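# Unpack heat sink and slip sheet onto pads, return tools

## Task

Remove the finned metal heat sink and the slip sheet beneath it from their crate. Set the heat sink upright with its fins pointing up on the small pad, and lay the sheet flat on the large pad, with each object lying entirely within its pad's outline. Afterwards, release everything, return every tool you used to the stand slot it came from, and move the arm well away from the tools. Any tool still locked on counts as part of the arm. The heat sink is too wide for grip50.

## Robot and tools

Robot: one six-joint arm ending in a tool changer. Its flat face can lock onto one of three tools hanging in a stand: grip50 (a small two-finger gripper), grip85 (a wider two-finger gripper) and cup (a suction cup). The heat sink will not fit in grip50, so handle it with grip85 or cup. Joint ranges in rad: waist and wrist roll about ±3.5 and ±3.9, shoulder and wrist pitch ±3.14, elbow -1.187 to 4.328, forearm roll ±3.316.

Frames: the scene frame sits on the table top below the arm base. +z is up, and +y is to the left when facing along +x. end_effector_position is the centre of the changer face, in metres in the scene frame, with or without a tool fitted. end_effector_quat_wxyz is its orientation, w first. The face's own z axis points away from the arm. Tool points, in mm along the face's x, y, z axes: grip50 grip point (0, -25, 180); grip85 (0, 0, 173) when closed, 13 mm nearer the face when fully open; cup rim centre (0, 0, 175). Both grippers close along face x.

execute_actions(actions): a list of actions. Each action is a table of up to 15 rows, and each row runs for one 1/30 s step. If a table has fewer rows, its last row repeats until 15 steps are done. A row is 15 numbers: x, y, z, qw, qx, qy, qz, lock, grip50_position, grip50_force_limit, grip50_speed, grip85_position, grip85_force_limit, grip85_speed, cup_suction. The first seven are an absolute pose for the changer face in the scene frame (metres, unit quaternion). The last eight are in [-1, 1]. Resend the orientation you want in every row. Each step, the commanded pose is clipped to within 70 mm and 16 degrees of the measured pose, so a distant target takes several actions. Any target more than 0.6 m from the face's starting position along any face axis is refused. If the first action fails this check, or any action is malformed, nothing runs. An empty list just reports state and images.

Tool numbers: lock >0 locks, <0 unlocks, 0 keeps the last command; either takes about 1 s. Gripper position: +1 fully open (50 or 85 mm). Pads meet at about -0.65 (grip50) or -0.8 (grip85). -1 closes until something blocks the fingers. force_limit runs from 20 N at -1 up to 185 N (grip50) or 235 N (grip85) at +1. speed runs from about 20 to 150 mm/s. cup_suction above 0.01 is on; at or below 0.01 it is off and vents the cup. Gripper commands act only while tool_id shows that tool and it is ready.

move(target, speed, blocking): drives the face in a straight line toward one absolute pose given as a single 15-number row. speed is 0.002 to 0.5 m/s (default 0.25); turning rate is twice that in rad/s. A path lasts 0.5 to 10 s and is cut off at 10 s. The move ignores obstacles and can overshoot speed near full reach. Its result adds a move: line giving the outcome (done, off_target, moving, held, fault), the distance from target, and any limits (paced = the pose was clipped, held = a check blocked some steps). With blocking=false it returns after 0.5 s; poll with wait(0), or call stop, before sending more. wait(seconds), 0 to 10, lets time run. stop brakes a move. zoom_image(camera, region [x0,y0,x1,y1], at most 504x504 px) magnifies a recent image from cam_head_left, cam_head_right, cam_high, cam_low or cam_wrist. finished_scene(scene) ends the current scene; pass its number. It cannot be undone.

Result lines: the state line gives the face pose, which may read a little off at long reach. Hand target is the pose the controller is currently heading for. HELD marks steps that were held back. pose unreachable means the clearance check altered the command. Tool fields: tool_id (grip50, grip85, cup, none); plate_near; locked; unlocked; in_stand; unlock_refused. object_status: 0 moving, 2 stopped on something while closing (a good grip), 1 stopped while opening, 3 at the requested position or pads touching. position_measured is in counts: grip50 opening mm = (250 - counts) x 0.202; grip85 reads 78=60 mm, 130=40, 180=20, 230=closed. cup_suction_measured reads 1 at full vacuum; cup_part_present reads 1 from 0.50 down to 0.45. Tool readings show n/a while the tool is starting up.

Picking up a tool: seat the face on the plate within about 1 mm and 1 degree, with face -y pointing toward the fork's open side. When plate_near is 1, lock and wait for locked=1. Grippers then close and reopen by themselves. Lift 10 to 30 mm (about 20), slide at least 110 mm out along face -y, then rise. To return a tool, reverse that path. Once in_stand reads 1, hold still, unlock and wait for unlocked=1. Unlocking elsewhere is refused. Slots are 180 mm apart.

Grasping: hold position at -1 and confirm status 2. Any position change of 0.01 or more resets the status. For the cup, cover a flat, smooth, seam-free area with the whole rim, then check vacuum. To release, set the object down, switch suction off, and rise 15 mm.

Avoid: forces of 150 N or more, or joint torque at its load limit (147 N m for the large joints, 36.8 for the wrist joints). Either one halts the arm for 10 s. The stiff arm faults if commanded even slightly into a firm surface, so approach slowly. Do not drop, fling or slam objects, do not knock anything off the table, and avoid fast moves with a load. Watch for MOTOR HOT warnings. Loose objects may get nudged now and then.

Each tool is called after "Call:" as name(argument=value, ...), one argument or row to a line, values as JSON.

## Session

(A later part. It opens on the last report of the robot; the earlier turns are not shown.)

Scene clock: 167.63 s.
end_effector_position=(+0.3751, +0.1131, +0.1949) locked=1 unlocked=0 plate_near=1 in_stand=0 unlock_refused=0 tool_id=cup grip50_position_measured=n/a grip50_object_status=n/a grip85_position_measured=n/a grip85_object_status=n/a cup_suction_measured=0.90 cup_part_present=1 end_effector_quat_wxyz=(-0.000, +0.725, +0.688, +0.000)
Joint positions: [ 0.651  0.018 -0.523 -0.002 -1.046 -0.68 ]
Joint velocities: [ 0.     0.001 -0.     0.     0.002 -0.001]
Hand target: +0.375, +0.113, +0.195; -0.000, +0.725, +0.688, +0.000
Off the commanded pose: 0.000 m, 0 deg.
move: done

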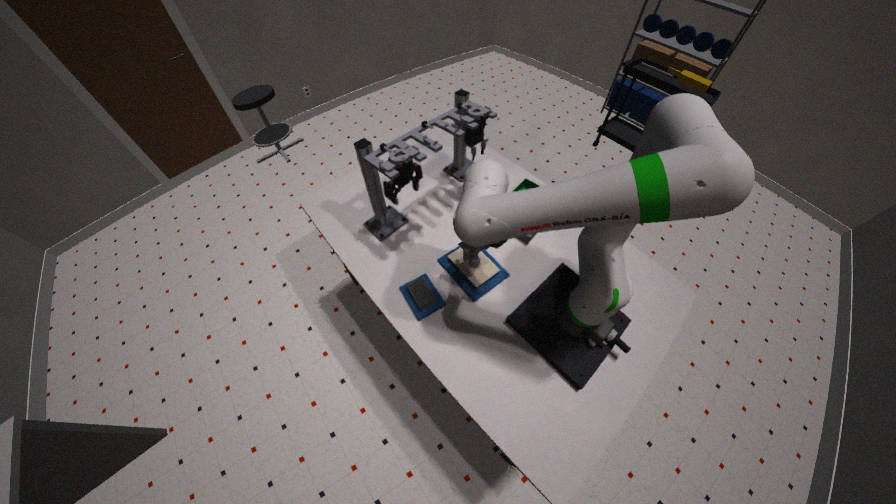

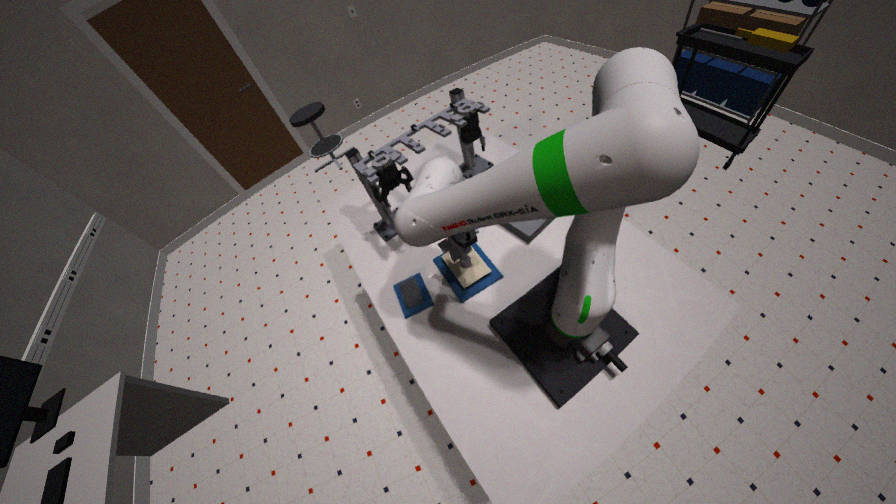

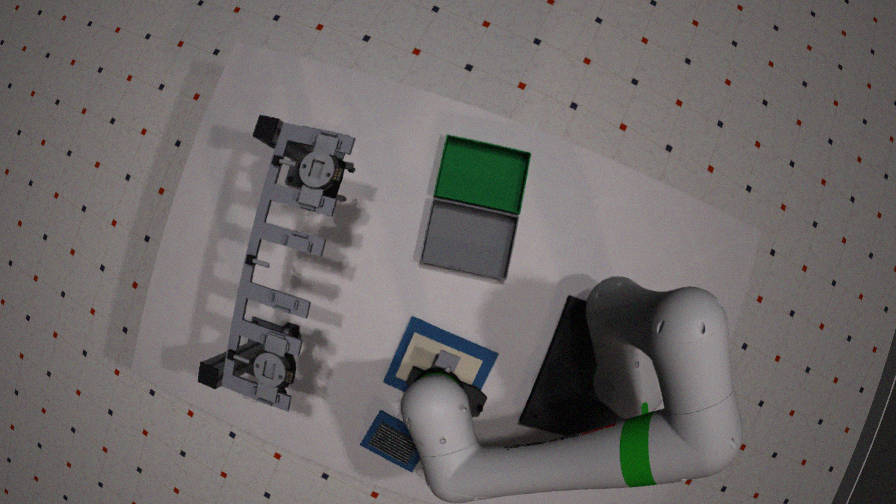

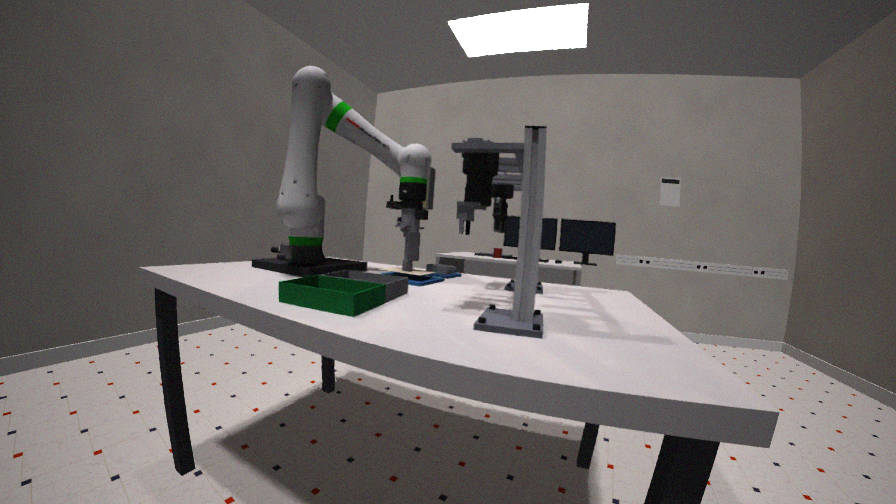

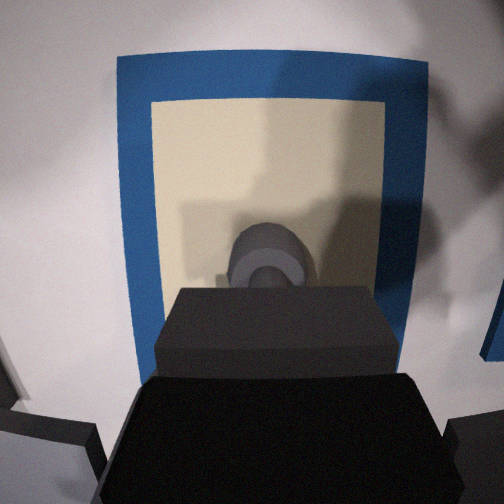

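Call:
move(
  target=[0.373,0.115,0.178,0,0.7254,0.6884,0,0,0,0,0,1,0,0,1],
  speed=0.015,
)

Call:
execute_actions(
  actions=[
    [[0.373,0.115,0.178,0,0.7254,0.6884,0,0,0,0,0,1,0,0,0]],
    [[0.373,0.115,0.178,0,0.7254,0.6884,0,0,0,0,0,1,0,0,0]],
  ],
)

Call:
move(
  target=[0.373,0.115,0.22,0,0.7254,0.6884,0,0,0,0,0,1,0,0,0],
  speed=0.05,
)

Call:
move(
  target=[0.525,-0.0184,0.382,0,0.682,0.7314,0,0,0,0,0,1,0,0,0],
)

Call:
move(
  target=[0.6797,-0.0076,0.382,0,0.682,0.7314,0,0,0,0,0,1,0,0,0],
  speed=0.08,
)

Call:
move(
  target=[0.6797,-0.0076,0.3625,0,0.682,0.7314,0,0,0,0,0,1,0,0,0],
  speed=0.012,
)

Call:
execute_actions(
  actions=[
    [[0.6797,-0.0076,0.3623,0,0.682,0.7314,0,-1,0,0,0,1,0,0,0]],
    [[0.6797,-0.0076,0.3623,0,0.682,0.7314,0,-1,0,0,0,1,0,0,0]],
    [[0.6797,-0.0076,0.3623,0,0.682,0.7314,0,-1,0,0,0,1,0,0,0]],
  ],
)

Scene clock: 176.97 s.
end_effector_position=(+0.3730, +0.1150, +0.1780) locked=1 unlocked=0 plate_near=1 in_stand=0 unlock_refused=0 tool_id=cup grip50_position_measured=n/a grip50_object_status=n/a grip85_position_measured=n/a grip85_object_status=n/a cup_suction_measured=0.90 cup_part_present=1 end_effector_quat_wxyz=(-0.000, +0.725, +0.688, +0.000)
Joint positions: [ 0.659  0.039 -0.547 -0.002 -1.    -0.688]
Joint velocities: [ 0.001  0.001 -0.001  0.002  0.002  0.   ]
Hand target: +0.373, +0.115, +0.178; -0.000, +0.725, +0.688, +0.000
Off the commanded pose: 0.000 m, 0 deg.
move: done

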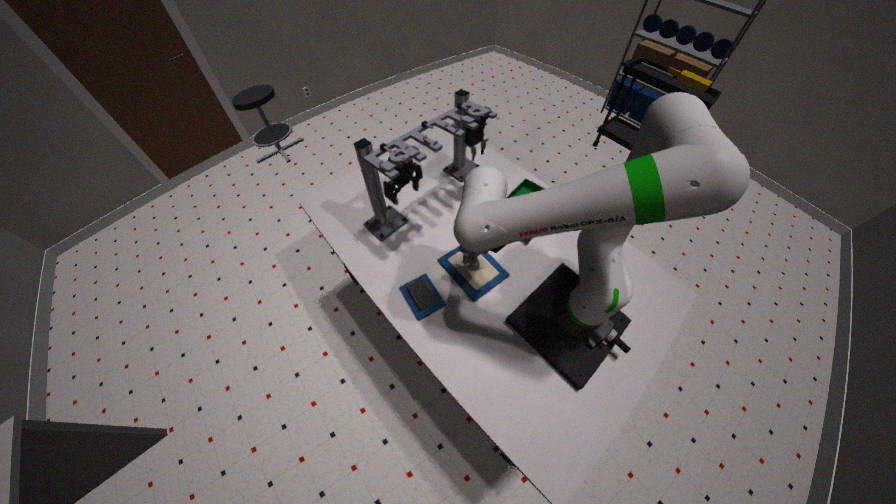

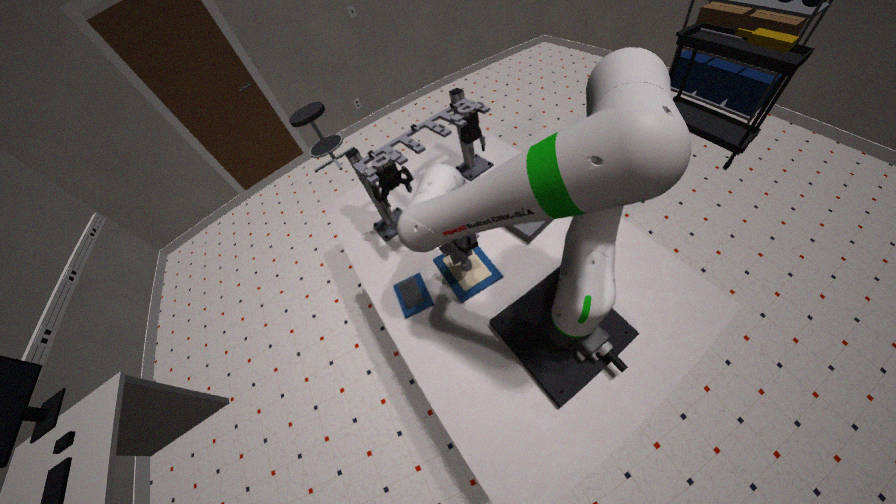

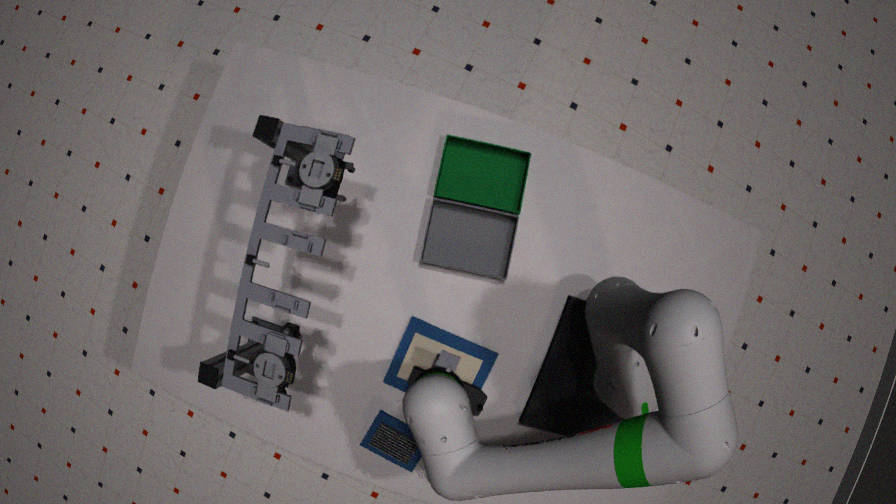

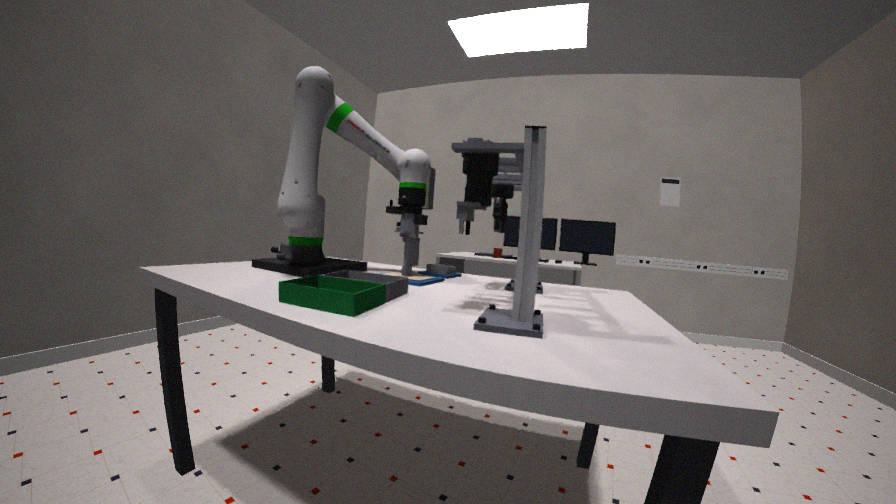

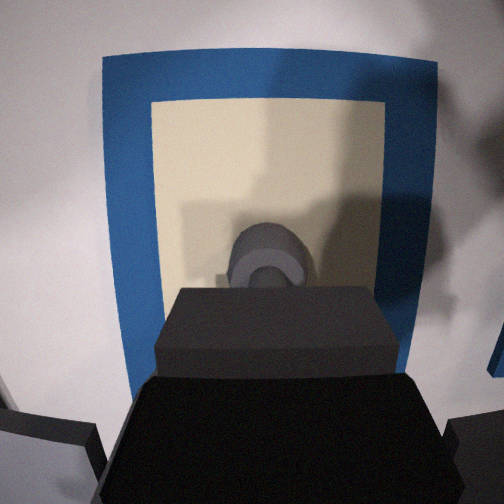

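Scene clock: 177.97 s.
end_effector_position=(+0.3730, +0.1150, +0.1780) locked=1 unlocked=0 plate_near=1 in_stand=0 unlock_refused=0 tool_id=cup grip50_position_measured=n/a grip50_object_status=n/a grip85_position_measured=n/a grip85_object_status=n/a cup_suction_measured=0.00 cup_part_present=0 end_effector_quat_wxyz=(-0.000, +0.725, +0.688, +0.000)
Joint positions: [ 0.659  0.039 -0.547 -0.002 -1.    -0.688]
Joint velocities: [-0.     0.001  0.001 -0.    -0.001 -0.   ]
Hand target: +0.373, +0.115, +0.178; +0.000, +0.725, +0.688, -0.000
Off the commanded pose: 0.000 m, 0 deg.
Step readings (end_effector_position; steps 1 to 15: 1st action; 16 to 30: 2nd action):
0: (+0.3730, +0.1150, +0.1780)
1: (+0.3730, +0.1150, +0.1780)
2: (+0.3730, +0.1150, +0.1780)
4: (+0.3730, +0.1150, +0.1780)
8: (+0.3730, +0.1150, +0.1780)
15: (+0.3730, +0.1150, +0.1780)
16: (+0.3730, +0.1150, +0.1780)
17: (+0.3730, +0.1150, +0.1780)
19: (+0.3730, +0.1150, +0.1780)
23: (+0.3730, +0.1150, +0.1780)
30: end_effector_position above

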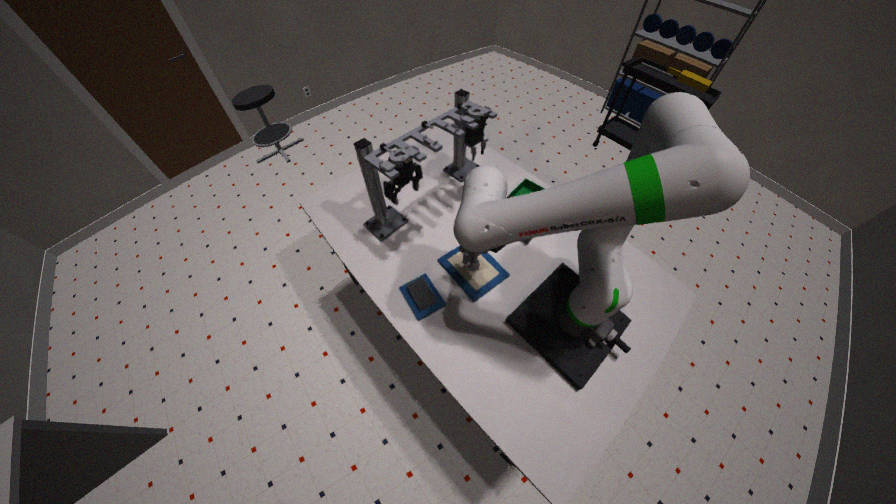

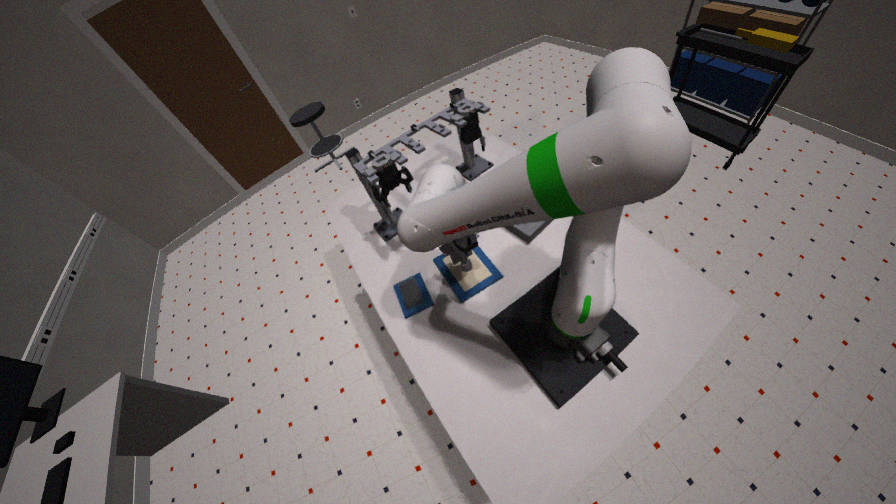

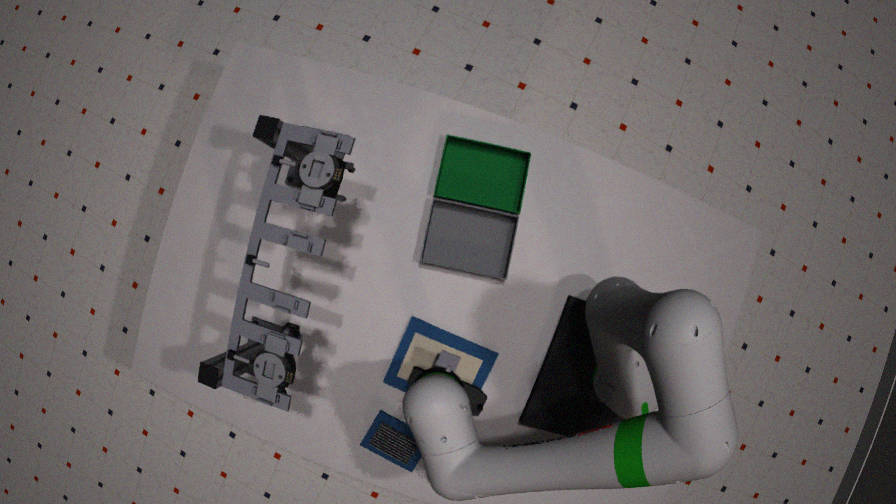

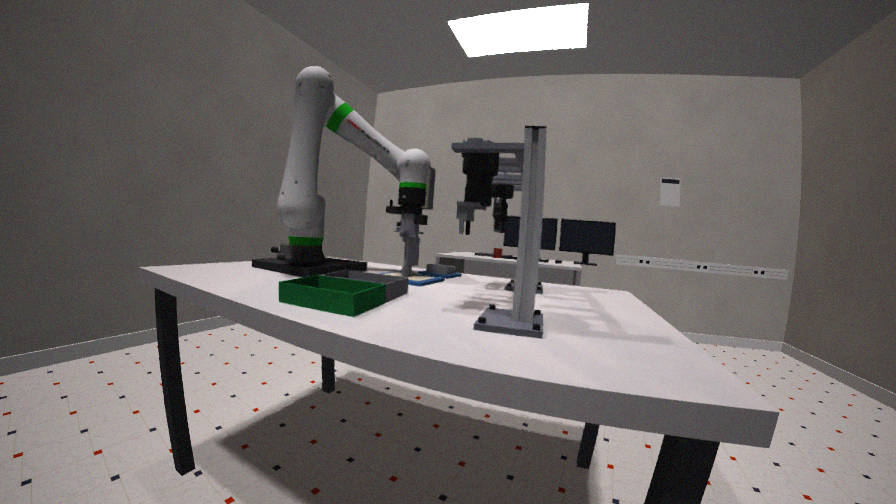

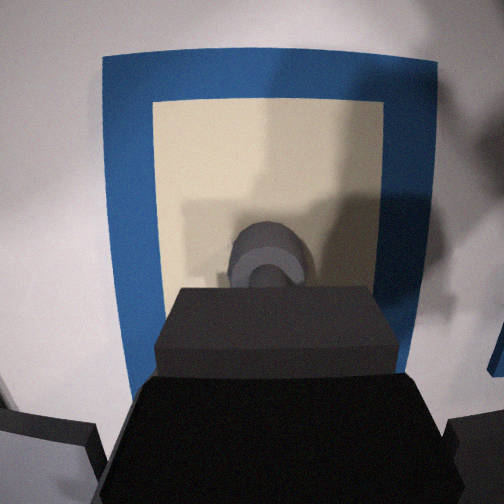

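Scene clock: 179.10 s.
end_effector_position=(+0.3729, +0.1150, +0.2201) locked=1 unlocked=0 plate_near=1 in_stand=0 unlock_refused=0 tool_id=cup grip50_position_measured=n/a grip50_object_status=n/a grip85_position_measured=n/a grip85_object_status=n/a cup_suction_measured=0.00 cup_part_present=0 end_effector_quat_wxyz=(+0.000, +0.725, +0.688, -0.000)
Joint positions: [ 0.659 -0.019 -0.493 -0.002 -1.113 -0.688]
Joint velocities: [ 0.    -0.002  0.001  0.    -0.002  0.001]
Hand target: +0.373, +0.115, +0.220; +0.000, +0.725, +0.688, -0.000
Off the commanded pose: 0.000 m, 0 deg.
move: done

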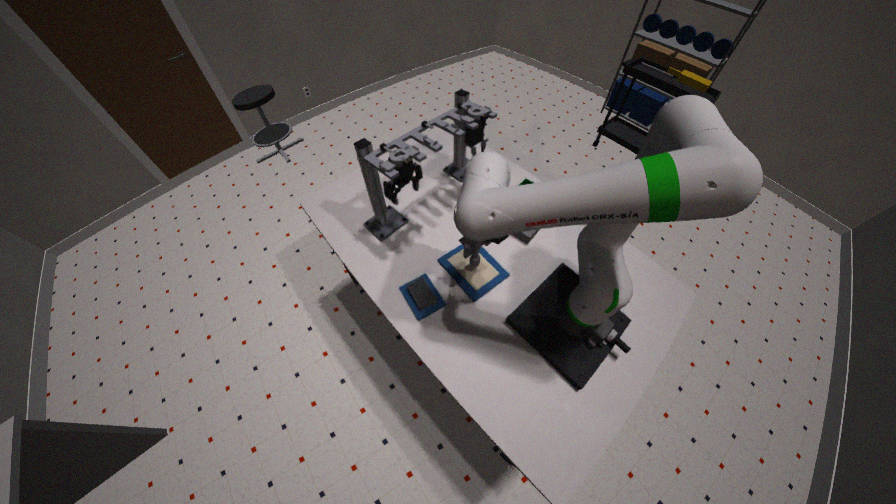

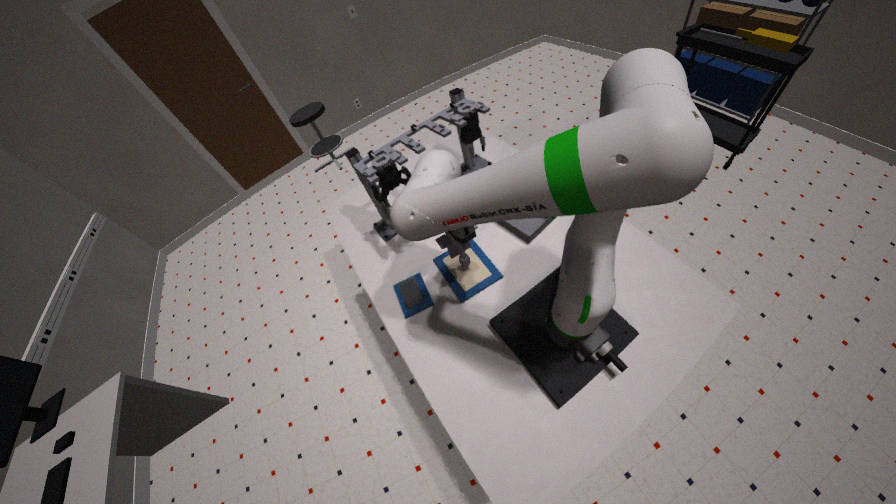

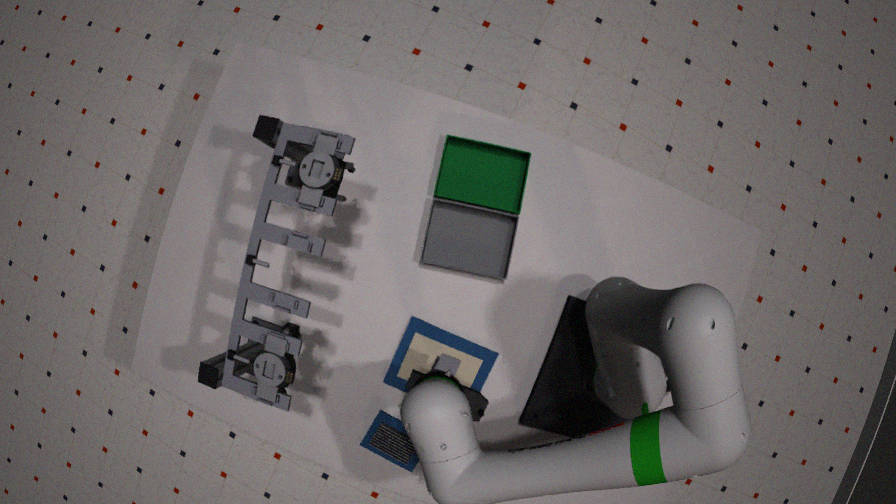

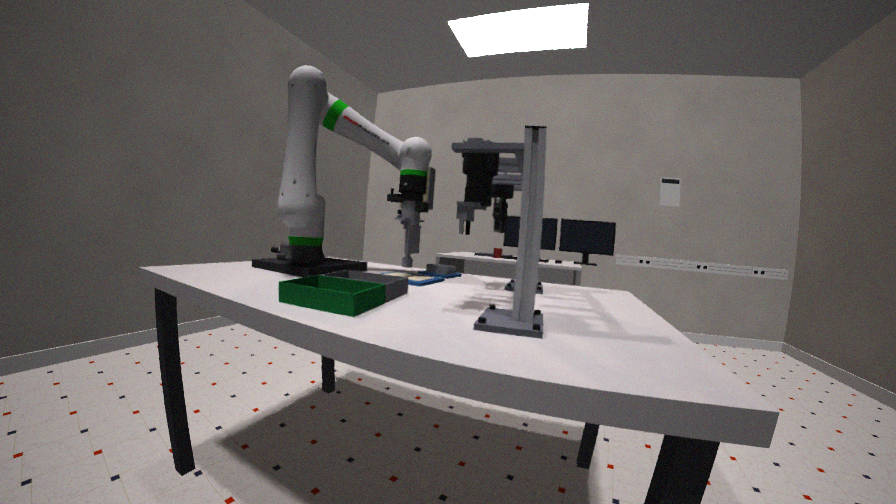

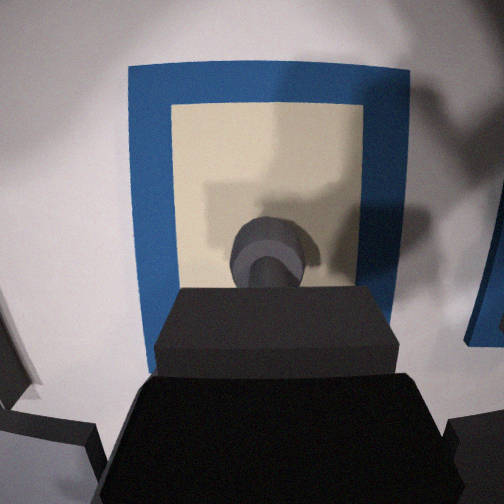

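Scene clock: 180.63 s.
end_effector_position=(+0.5247, -0.0188, +0.3820) locked=1 unlocked=0 plate_near=1 in_stand=0 unlock_refused=0 tool_id=cup grip50_position_measured=n/a grip50_object_status=n/a grip85_position_measured=n/a grip85_object_status=n/a cup_suction_measured=0.00 cup_part_present=0 end_effector_quat_wxyz=(+0.000, +0.682, +0.731, -0.000)
Joint positions: [ 0.242  0.215  0.153  0.005 -1.524 -0.151]
Joint velocities: [-0.001  0.001  0.004 -0.001 -0.002  0.   ]
Hand target: +0.525, -0.019, +0.382; +0.000, +0.682, +0.731, -0.000
Off the commanded pose: 0.001 m, 0 deg.
move: done

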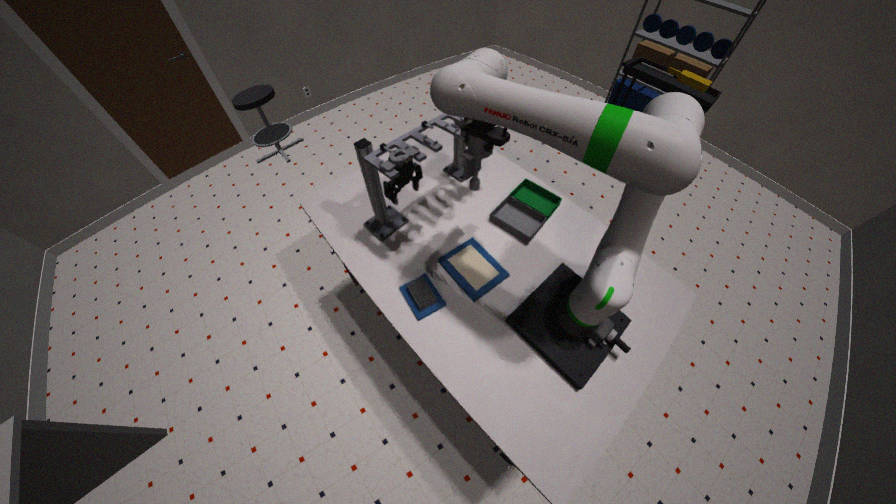

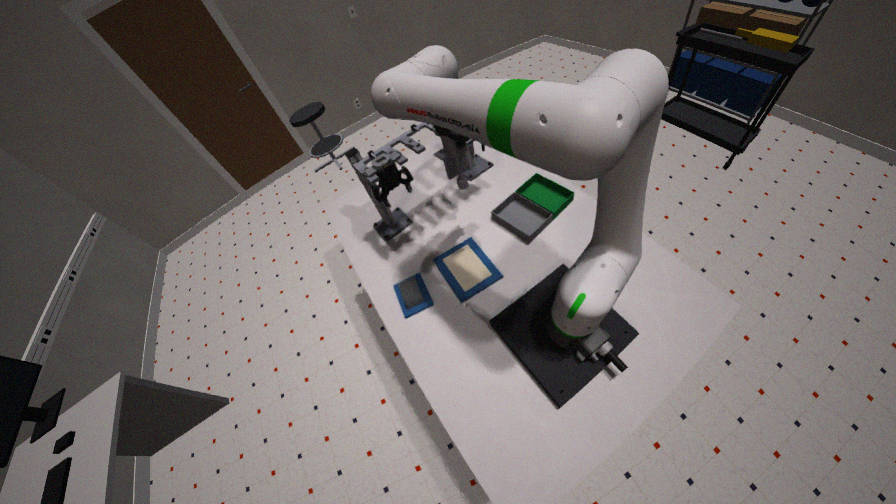

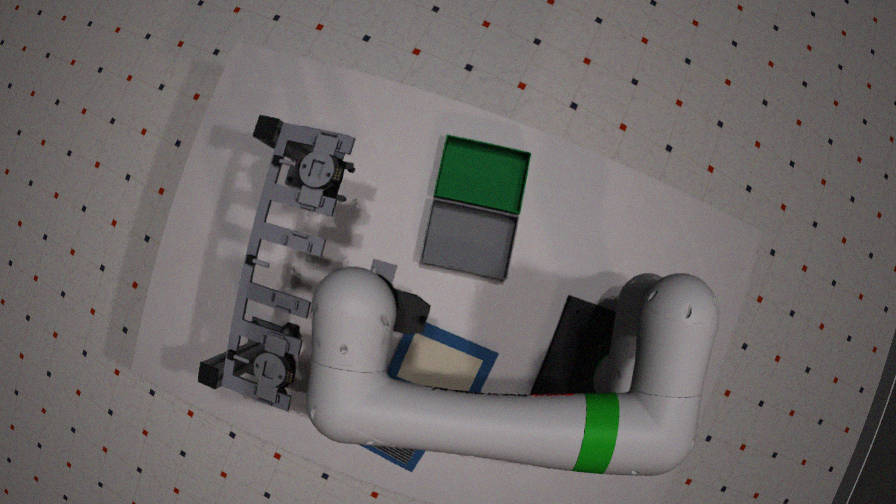

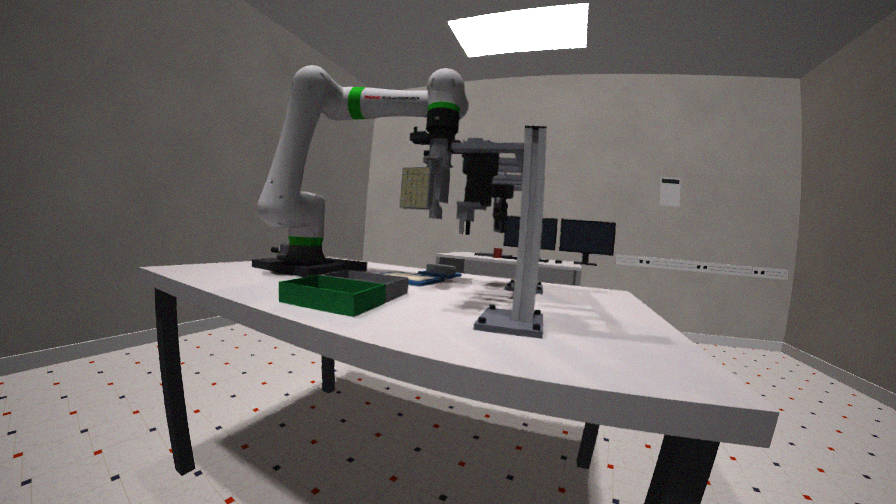

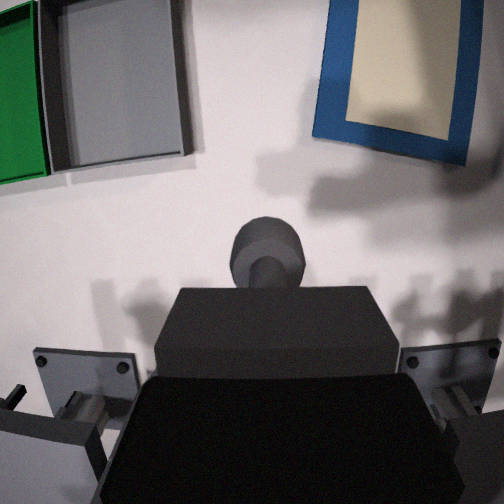

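Scene clock: 182.97 s.
end_effector_position=(+0.6794, -0.0077, +0.3819) locked=1 unlocked=0 plate_near=1 in_stand=0 unlock_refused=0 tool_id=cup grip50_position_measured=n/a grip50_object_status=n/a grip85_position_measured=n/a grip85_object_status=n/a cup_suction_measured=0.00 cup_part_present=0 end_effector_quat_wxyz=(+0.000, +0.682, +0.731, -0.000)
Joint positions: [ 0.208  0.647  0.75   0.005 -1.689 -0.115]
Joint velocities: [-0.001  0.002  0.003 -0.    -0.002  0.001]
Hand target: +0.679, -0.008, +0.382; -0.000, +0.682, +0.731, -0.000
Off the commanded pose: 0.000 m, 0 deg.
move: done

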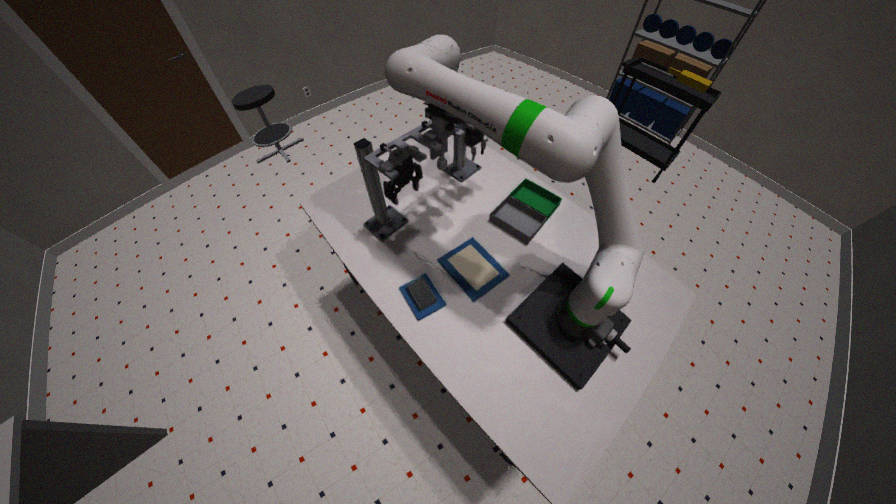

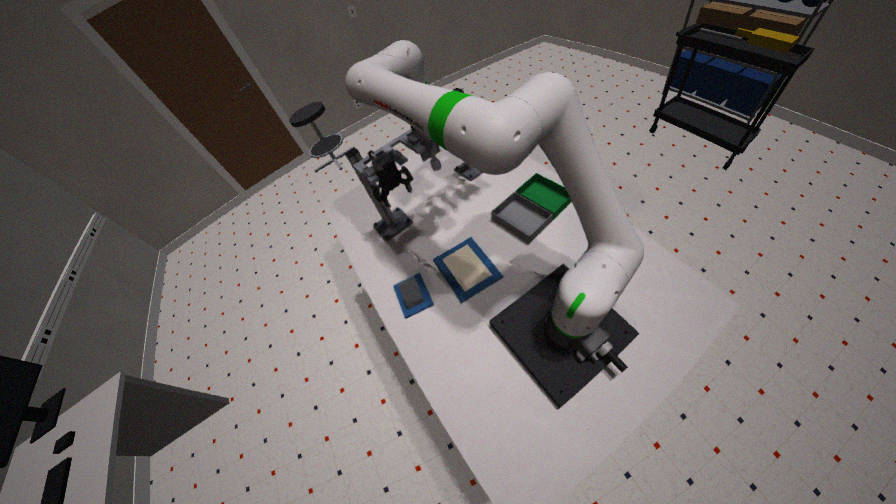

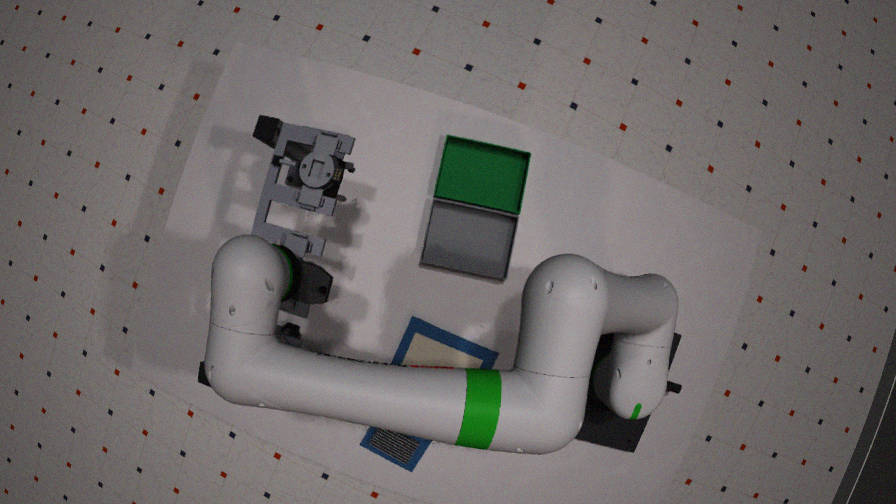

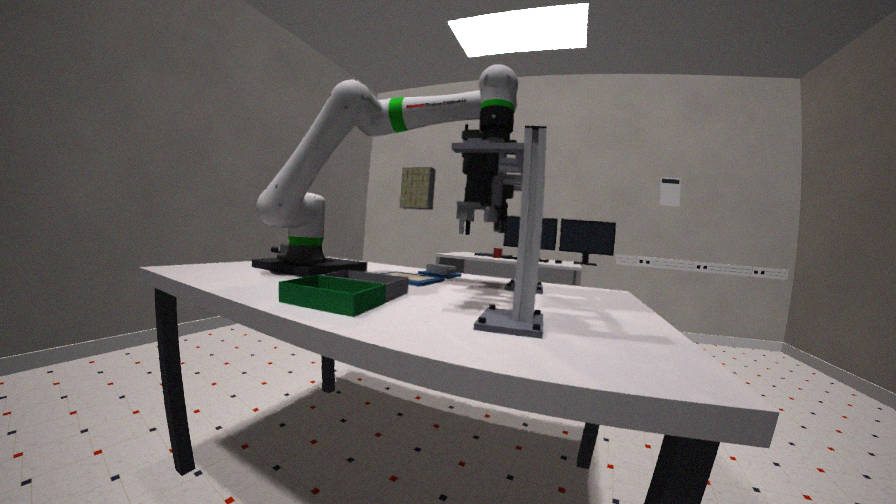

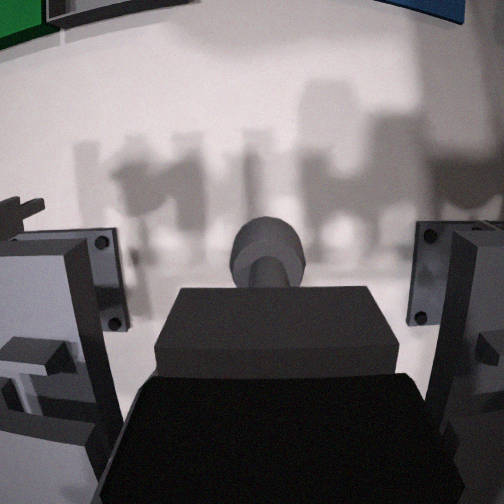

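Scene clock: 184.80 s.
end_effector_position=(+0.6797, -0.0076, +0.3625) locked=1 unlocked=0 plate_near=1 in_stand=1 unlock_refused=0 tool_id=cup grip50_position_measured=n/a grip50_object_status=n/a grip85_position_measured=n/a grip85_object_status=n/a cup_suction_measured=0.00 cup_part_present=0 end_effector_quat_wxyz=(-0.000, +0.682, +0.731, +0.000)
Joint positions: [ 0.208  0.642  0.697  0.005 -1.641 -0.115]
Joint velocities: [ 0.    -0.    -0.002 -0.     0.     0.   ]
Hand target: +0.680, -0.008, +0.363; +0.000, +0.682, +0.731, -0.000
Off the commanded pose: 0.000 m, 0 deg.
move: done

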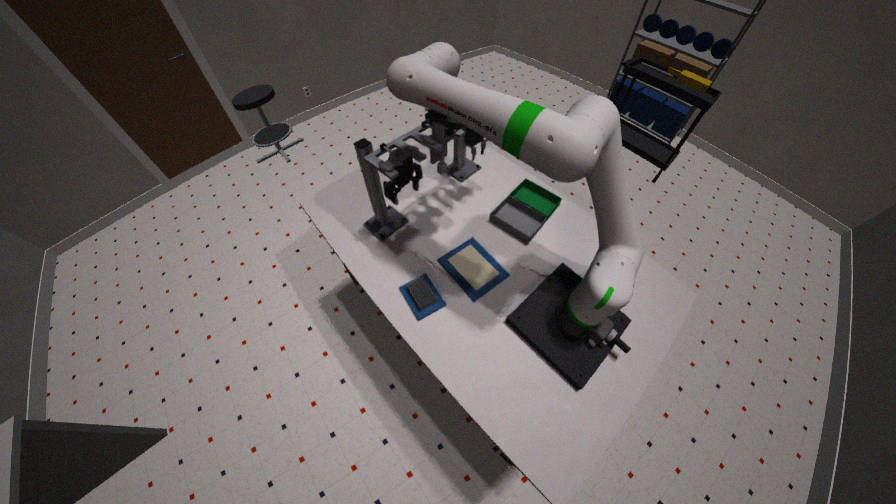

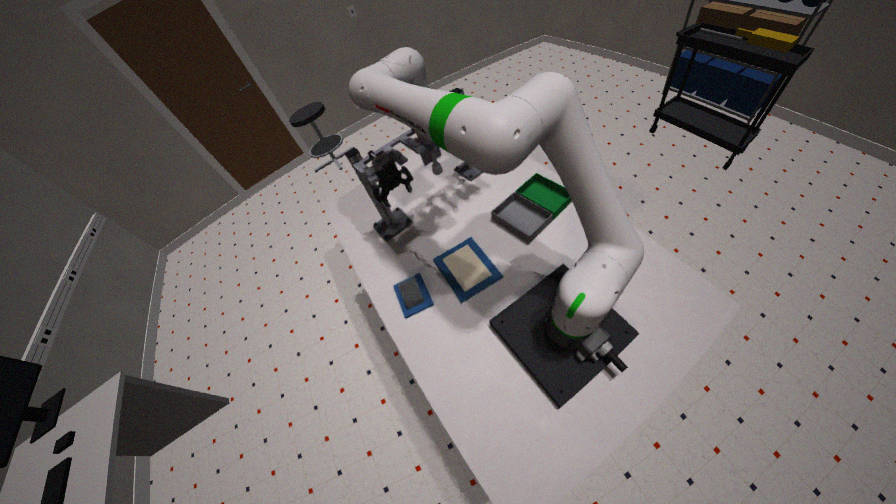

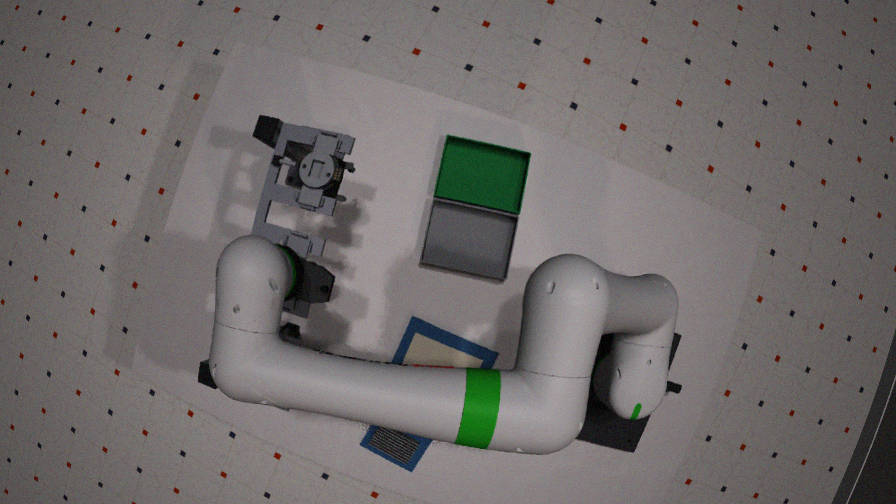

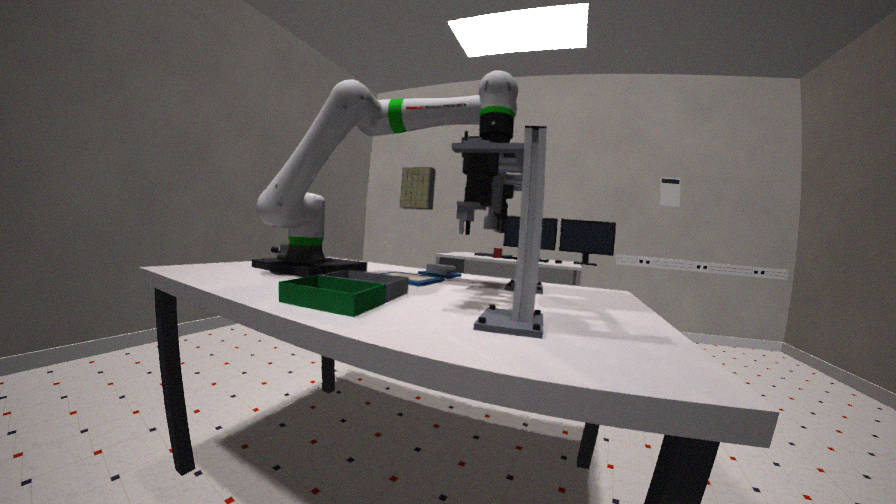

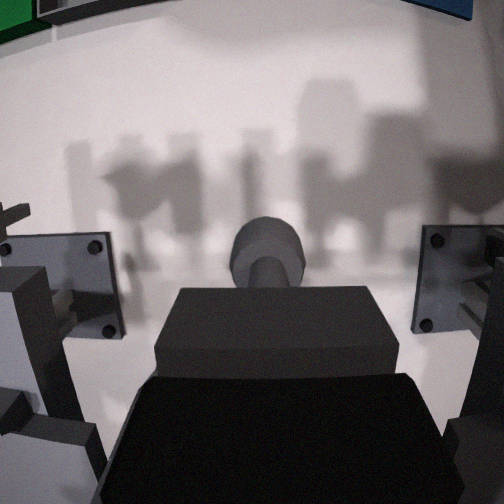

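Scene clock: 186.30 s.
end_effector_position=(+0.6797, -0.0076, +0.3623) locked=0 unlocked=1 plate_near=1 in_stand=1 unlock_refused=0 tool_id=none grip50_position_measured=n/a grip50_object_status=n/a grip85_position_measured=n/a grip85_object_status=n/a cup_suction_measured=n/a cup_part_present=n/a end_effector_quat_wxyz=(+0.000, +0.682, +0.731, +0.000)
Joint positions: [ 0.208  0.642  0.697  0.005 -1.64  -0.115]
Joint velocities: [-0.    -0.001 -0.     0.     0.     0.001]
Hand target: +0.680, -0.008, +0.362; -0.000, +0.682, +0.731, +0.000
Off the commanded pose: 0.000 m, 0 deg.
Step readings (end_effector_position; steps 1 to 15: 1st action; 16 to 30: 2nd action; 31 to 45: 3rd action):
0: (+0.6797, -0.0076, +0.3625)
1: (+0.6797, -0.0076, +0.3625)
2: (+0.6797, -0.0076, +0.3624)
4: (+0.6797, -0.0076, +0.3623)
8: (+0.6797, -0.0076, +0.3623)
15: (+0.6797, -0.0076, +0.3623)
16: (+0.6797, -0.0076, +0.3623)
17: (+0.6797, -0.0076, +0.3623)
19: (+0.6797, -0.0076, +0.3623)
23: (+0.6797, -0.0076, +0.3623)
30: (+0.6797, -0.0076, +0.3623)
31: (+0.6797, -0.0076, +0.3623)
32: (+0.6797, -0.0076, +0.3623)
34: (+0.6797, -0.0076, +0.3623)
38: (+0.6797, -0.0076, +0.3623)
45: end_effector_position above

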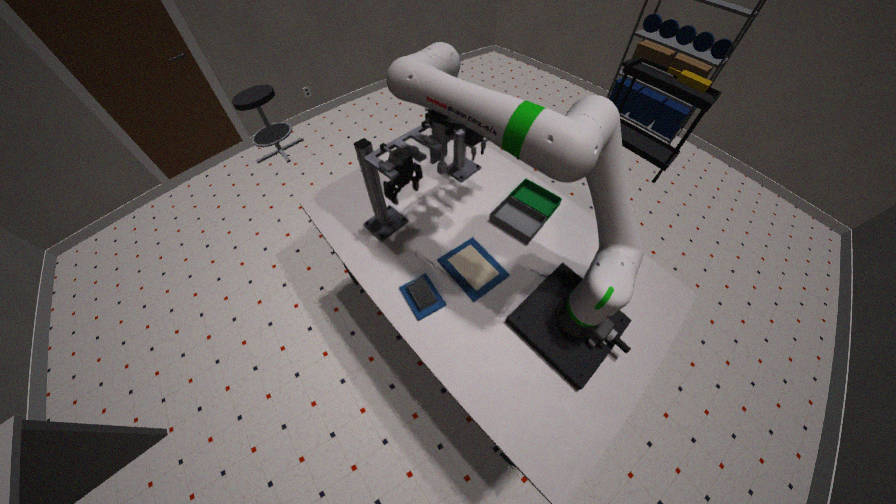

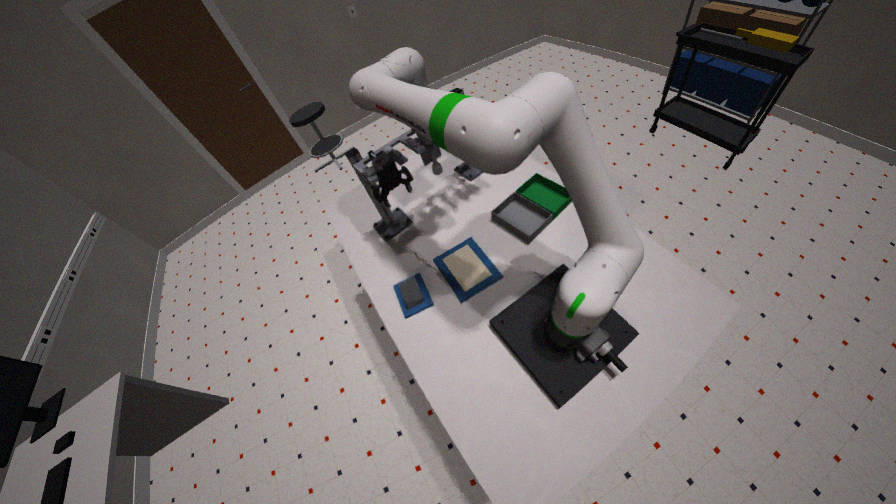

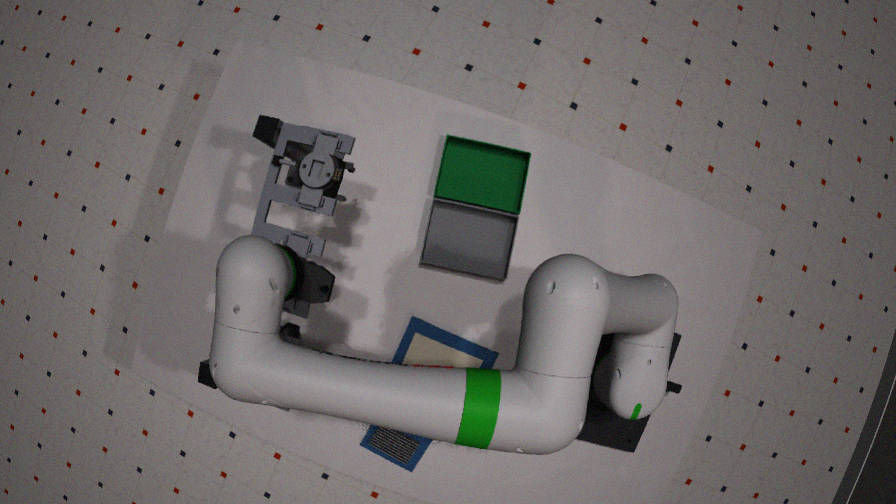

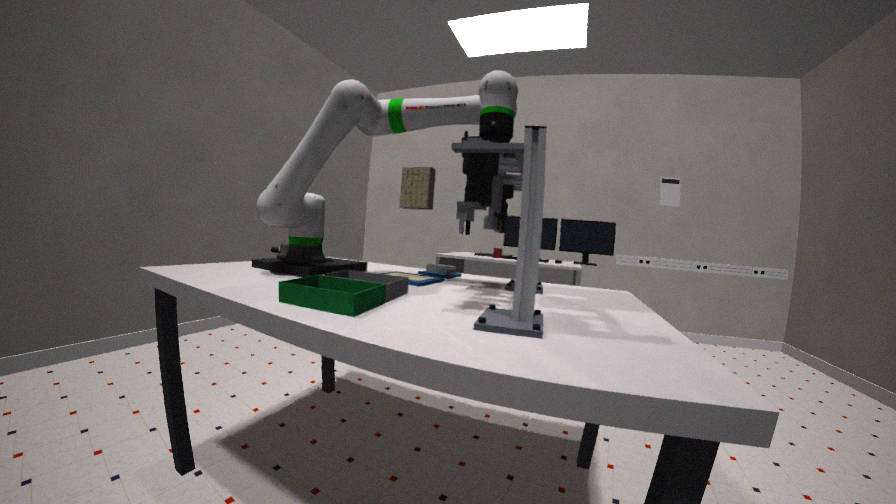

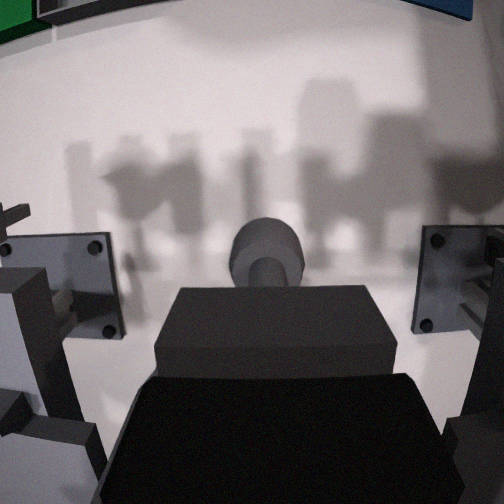

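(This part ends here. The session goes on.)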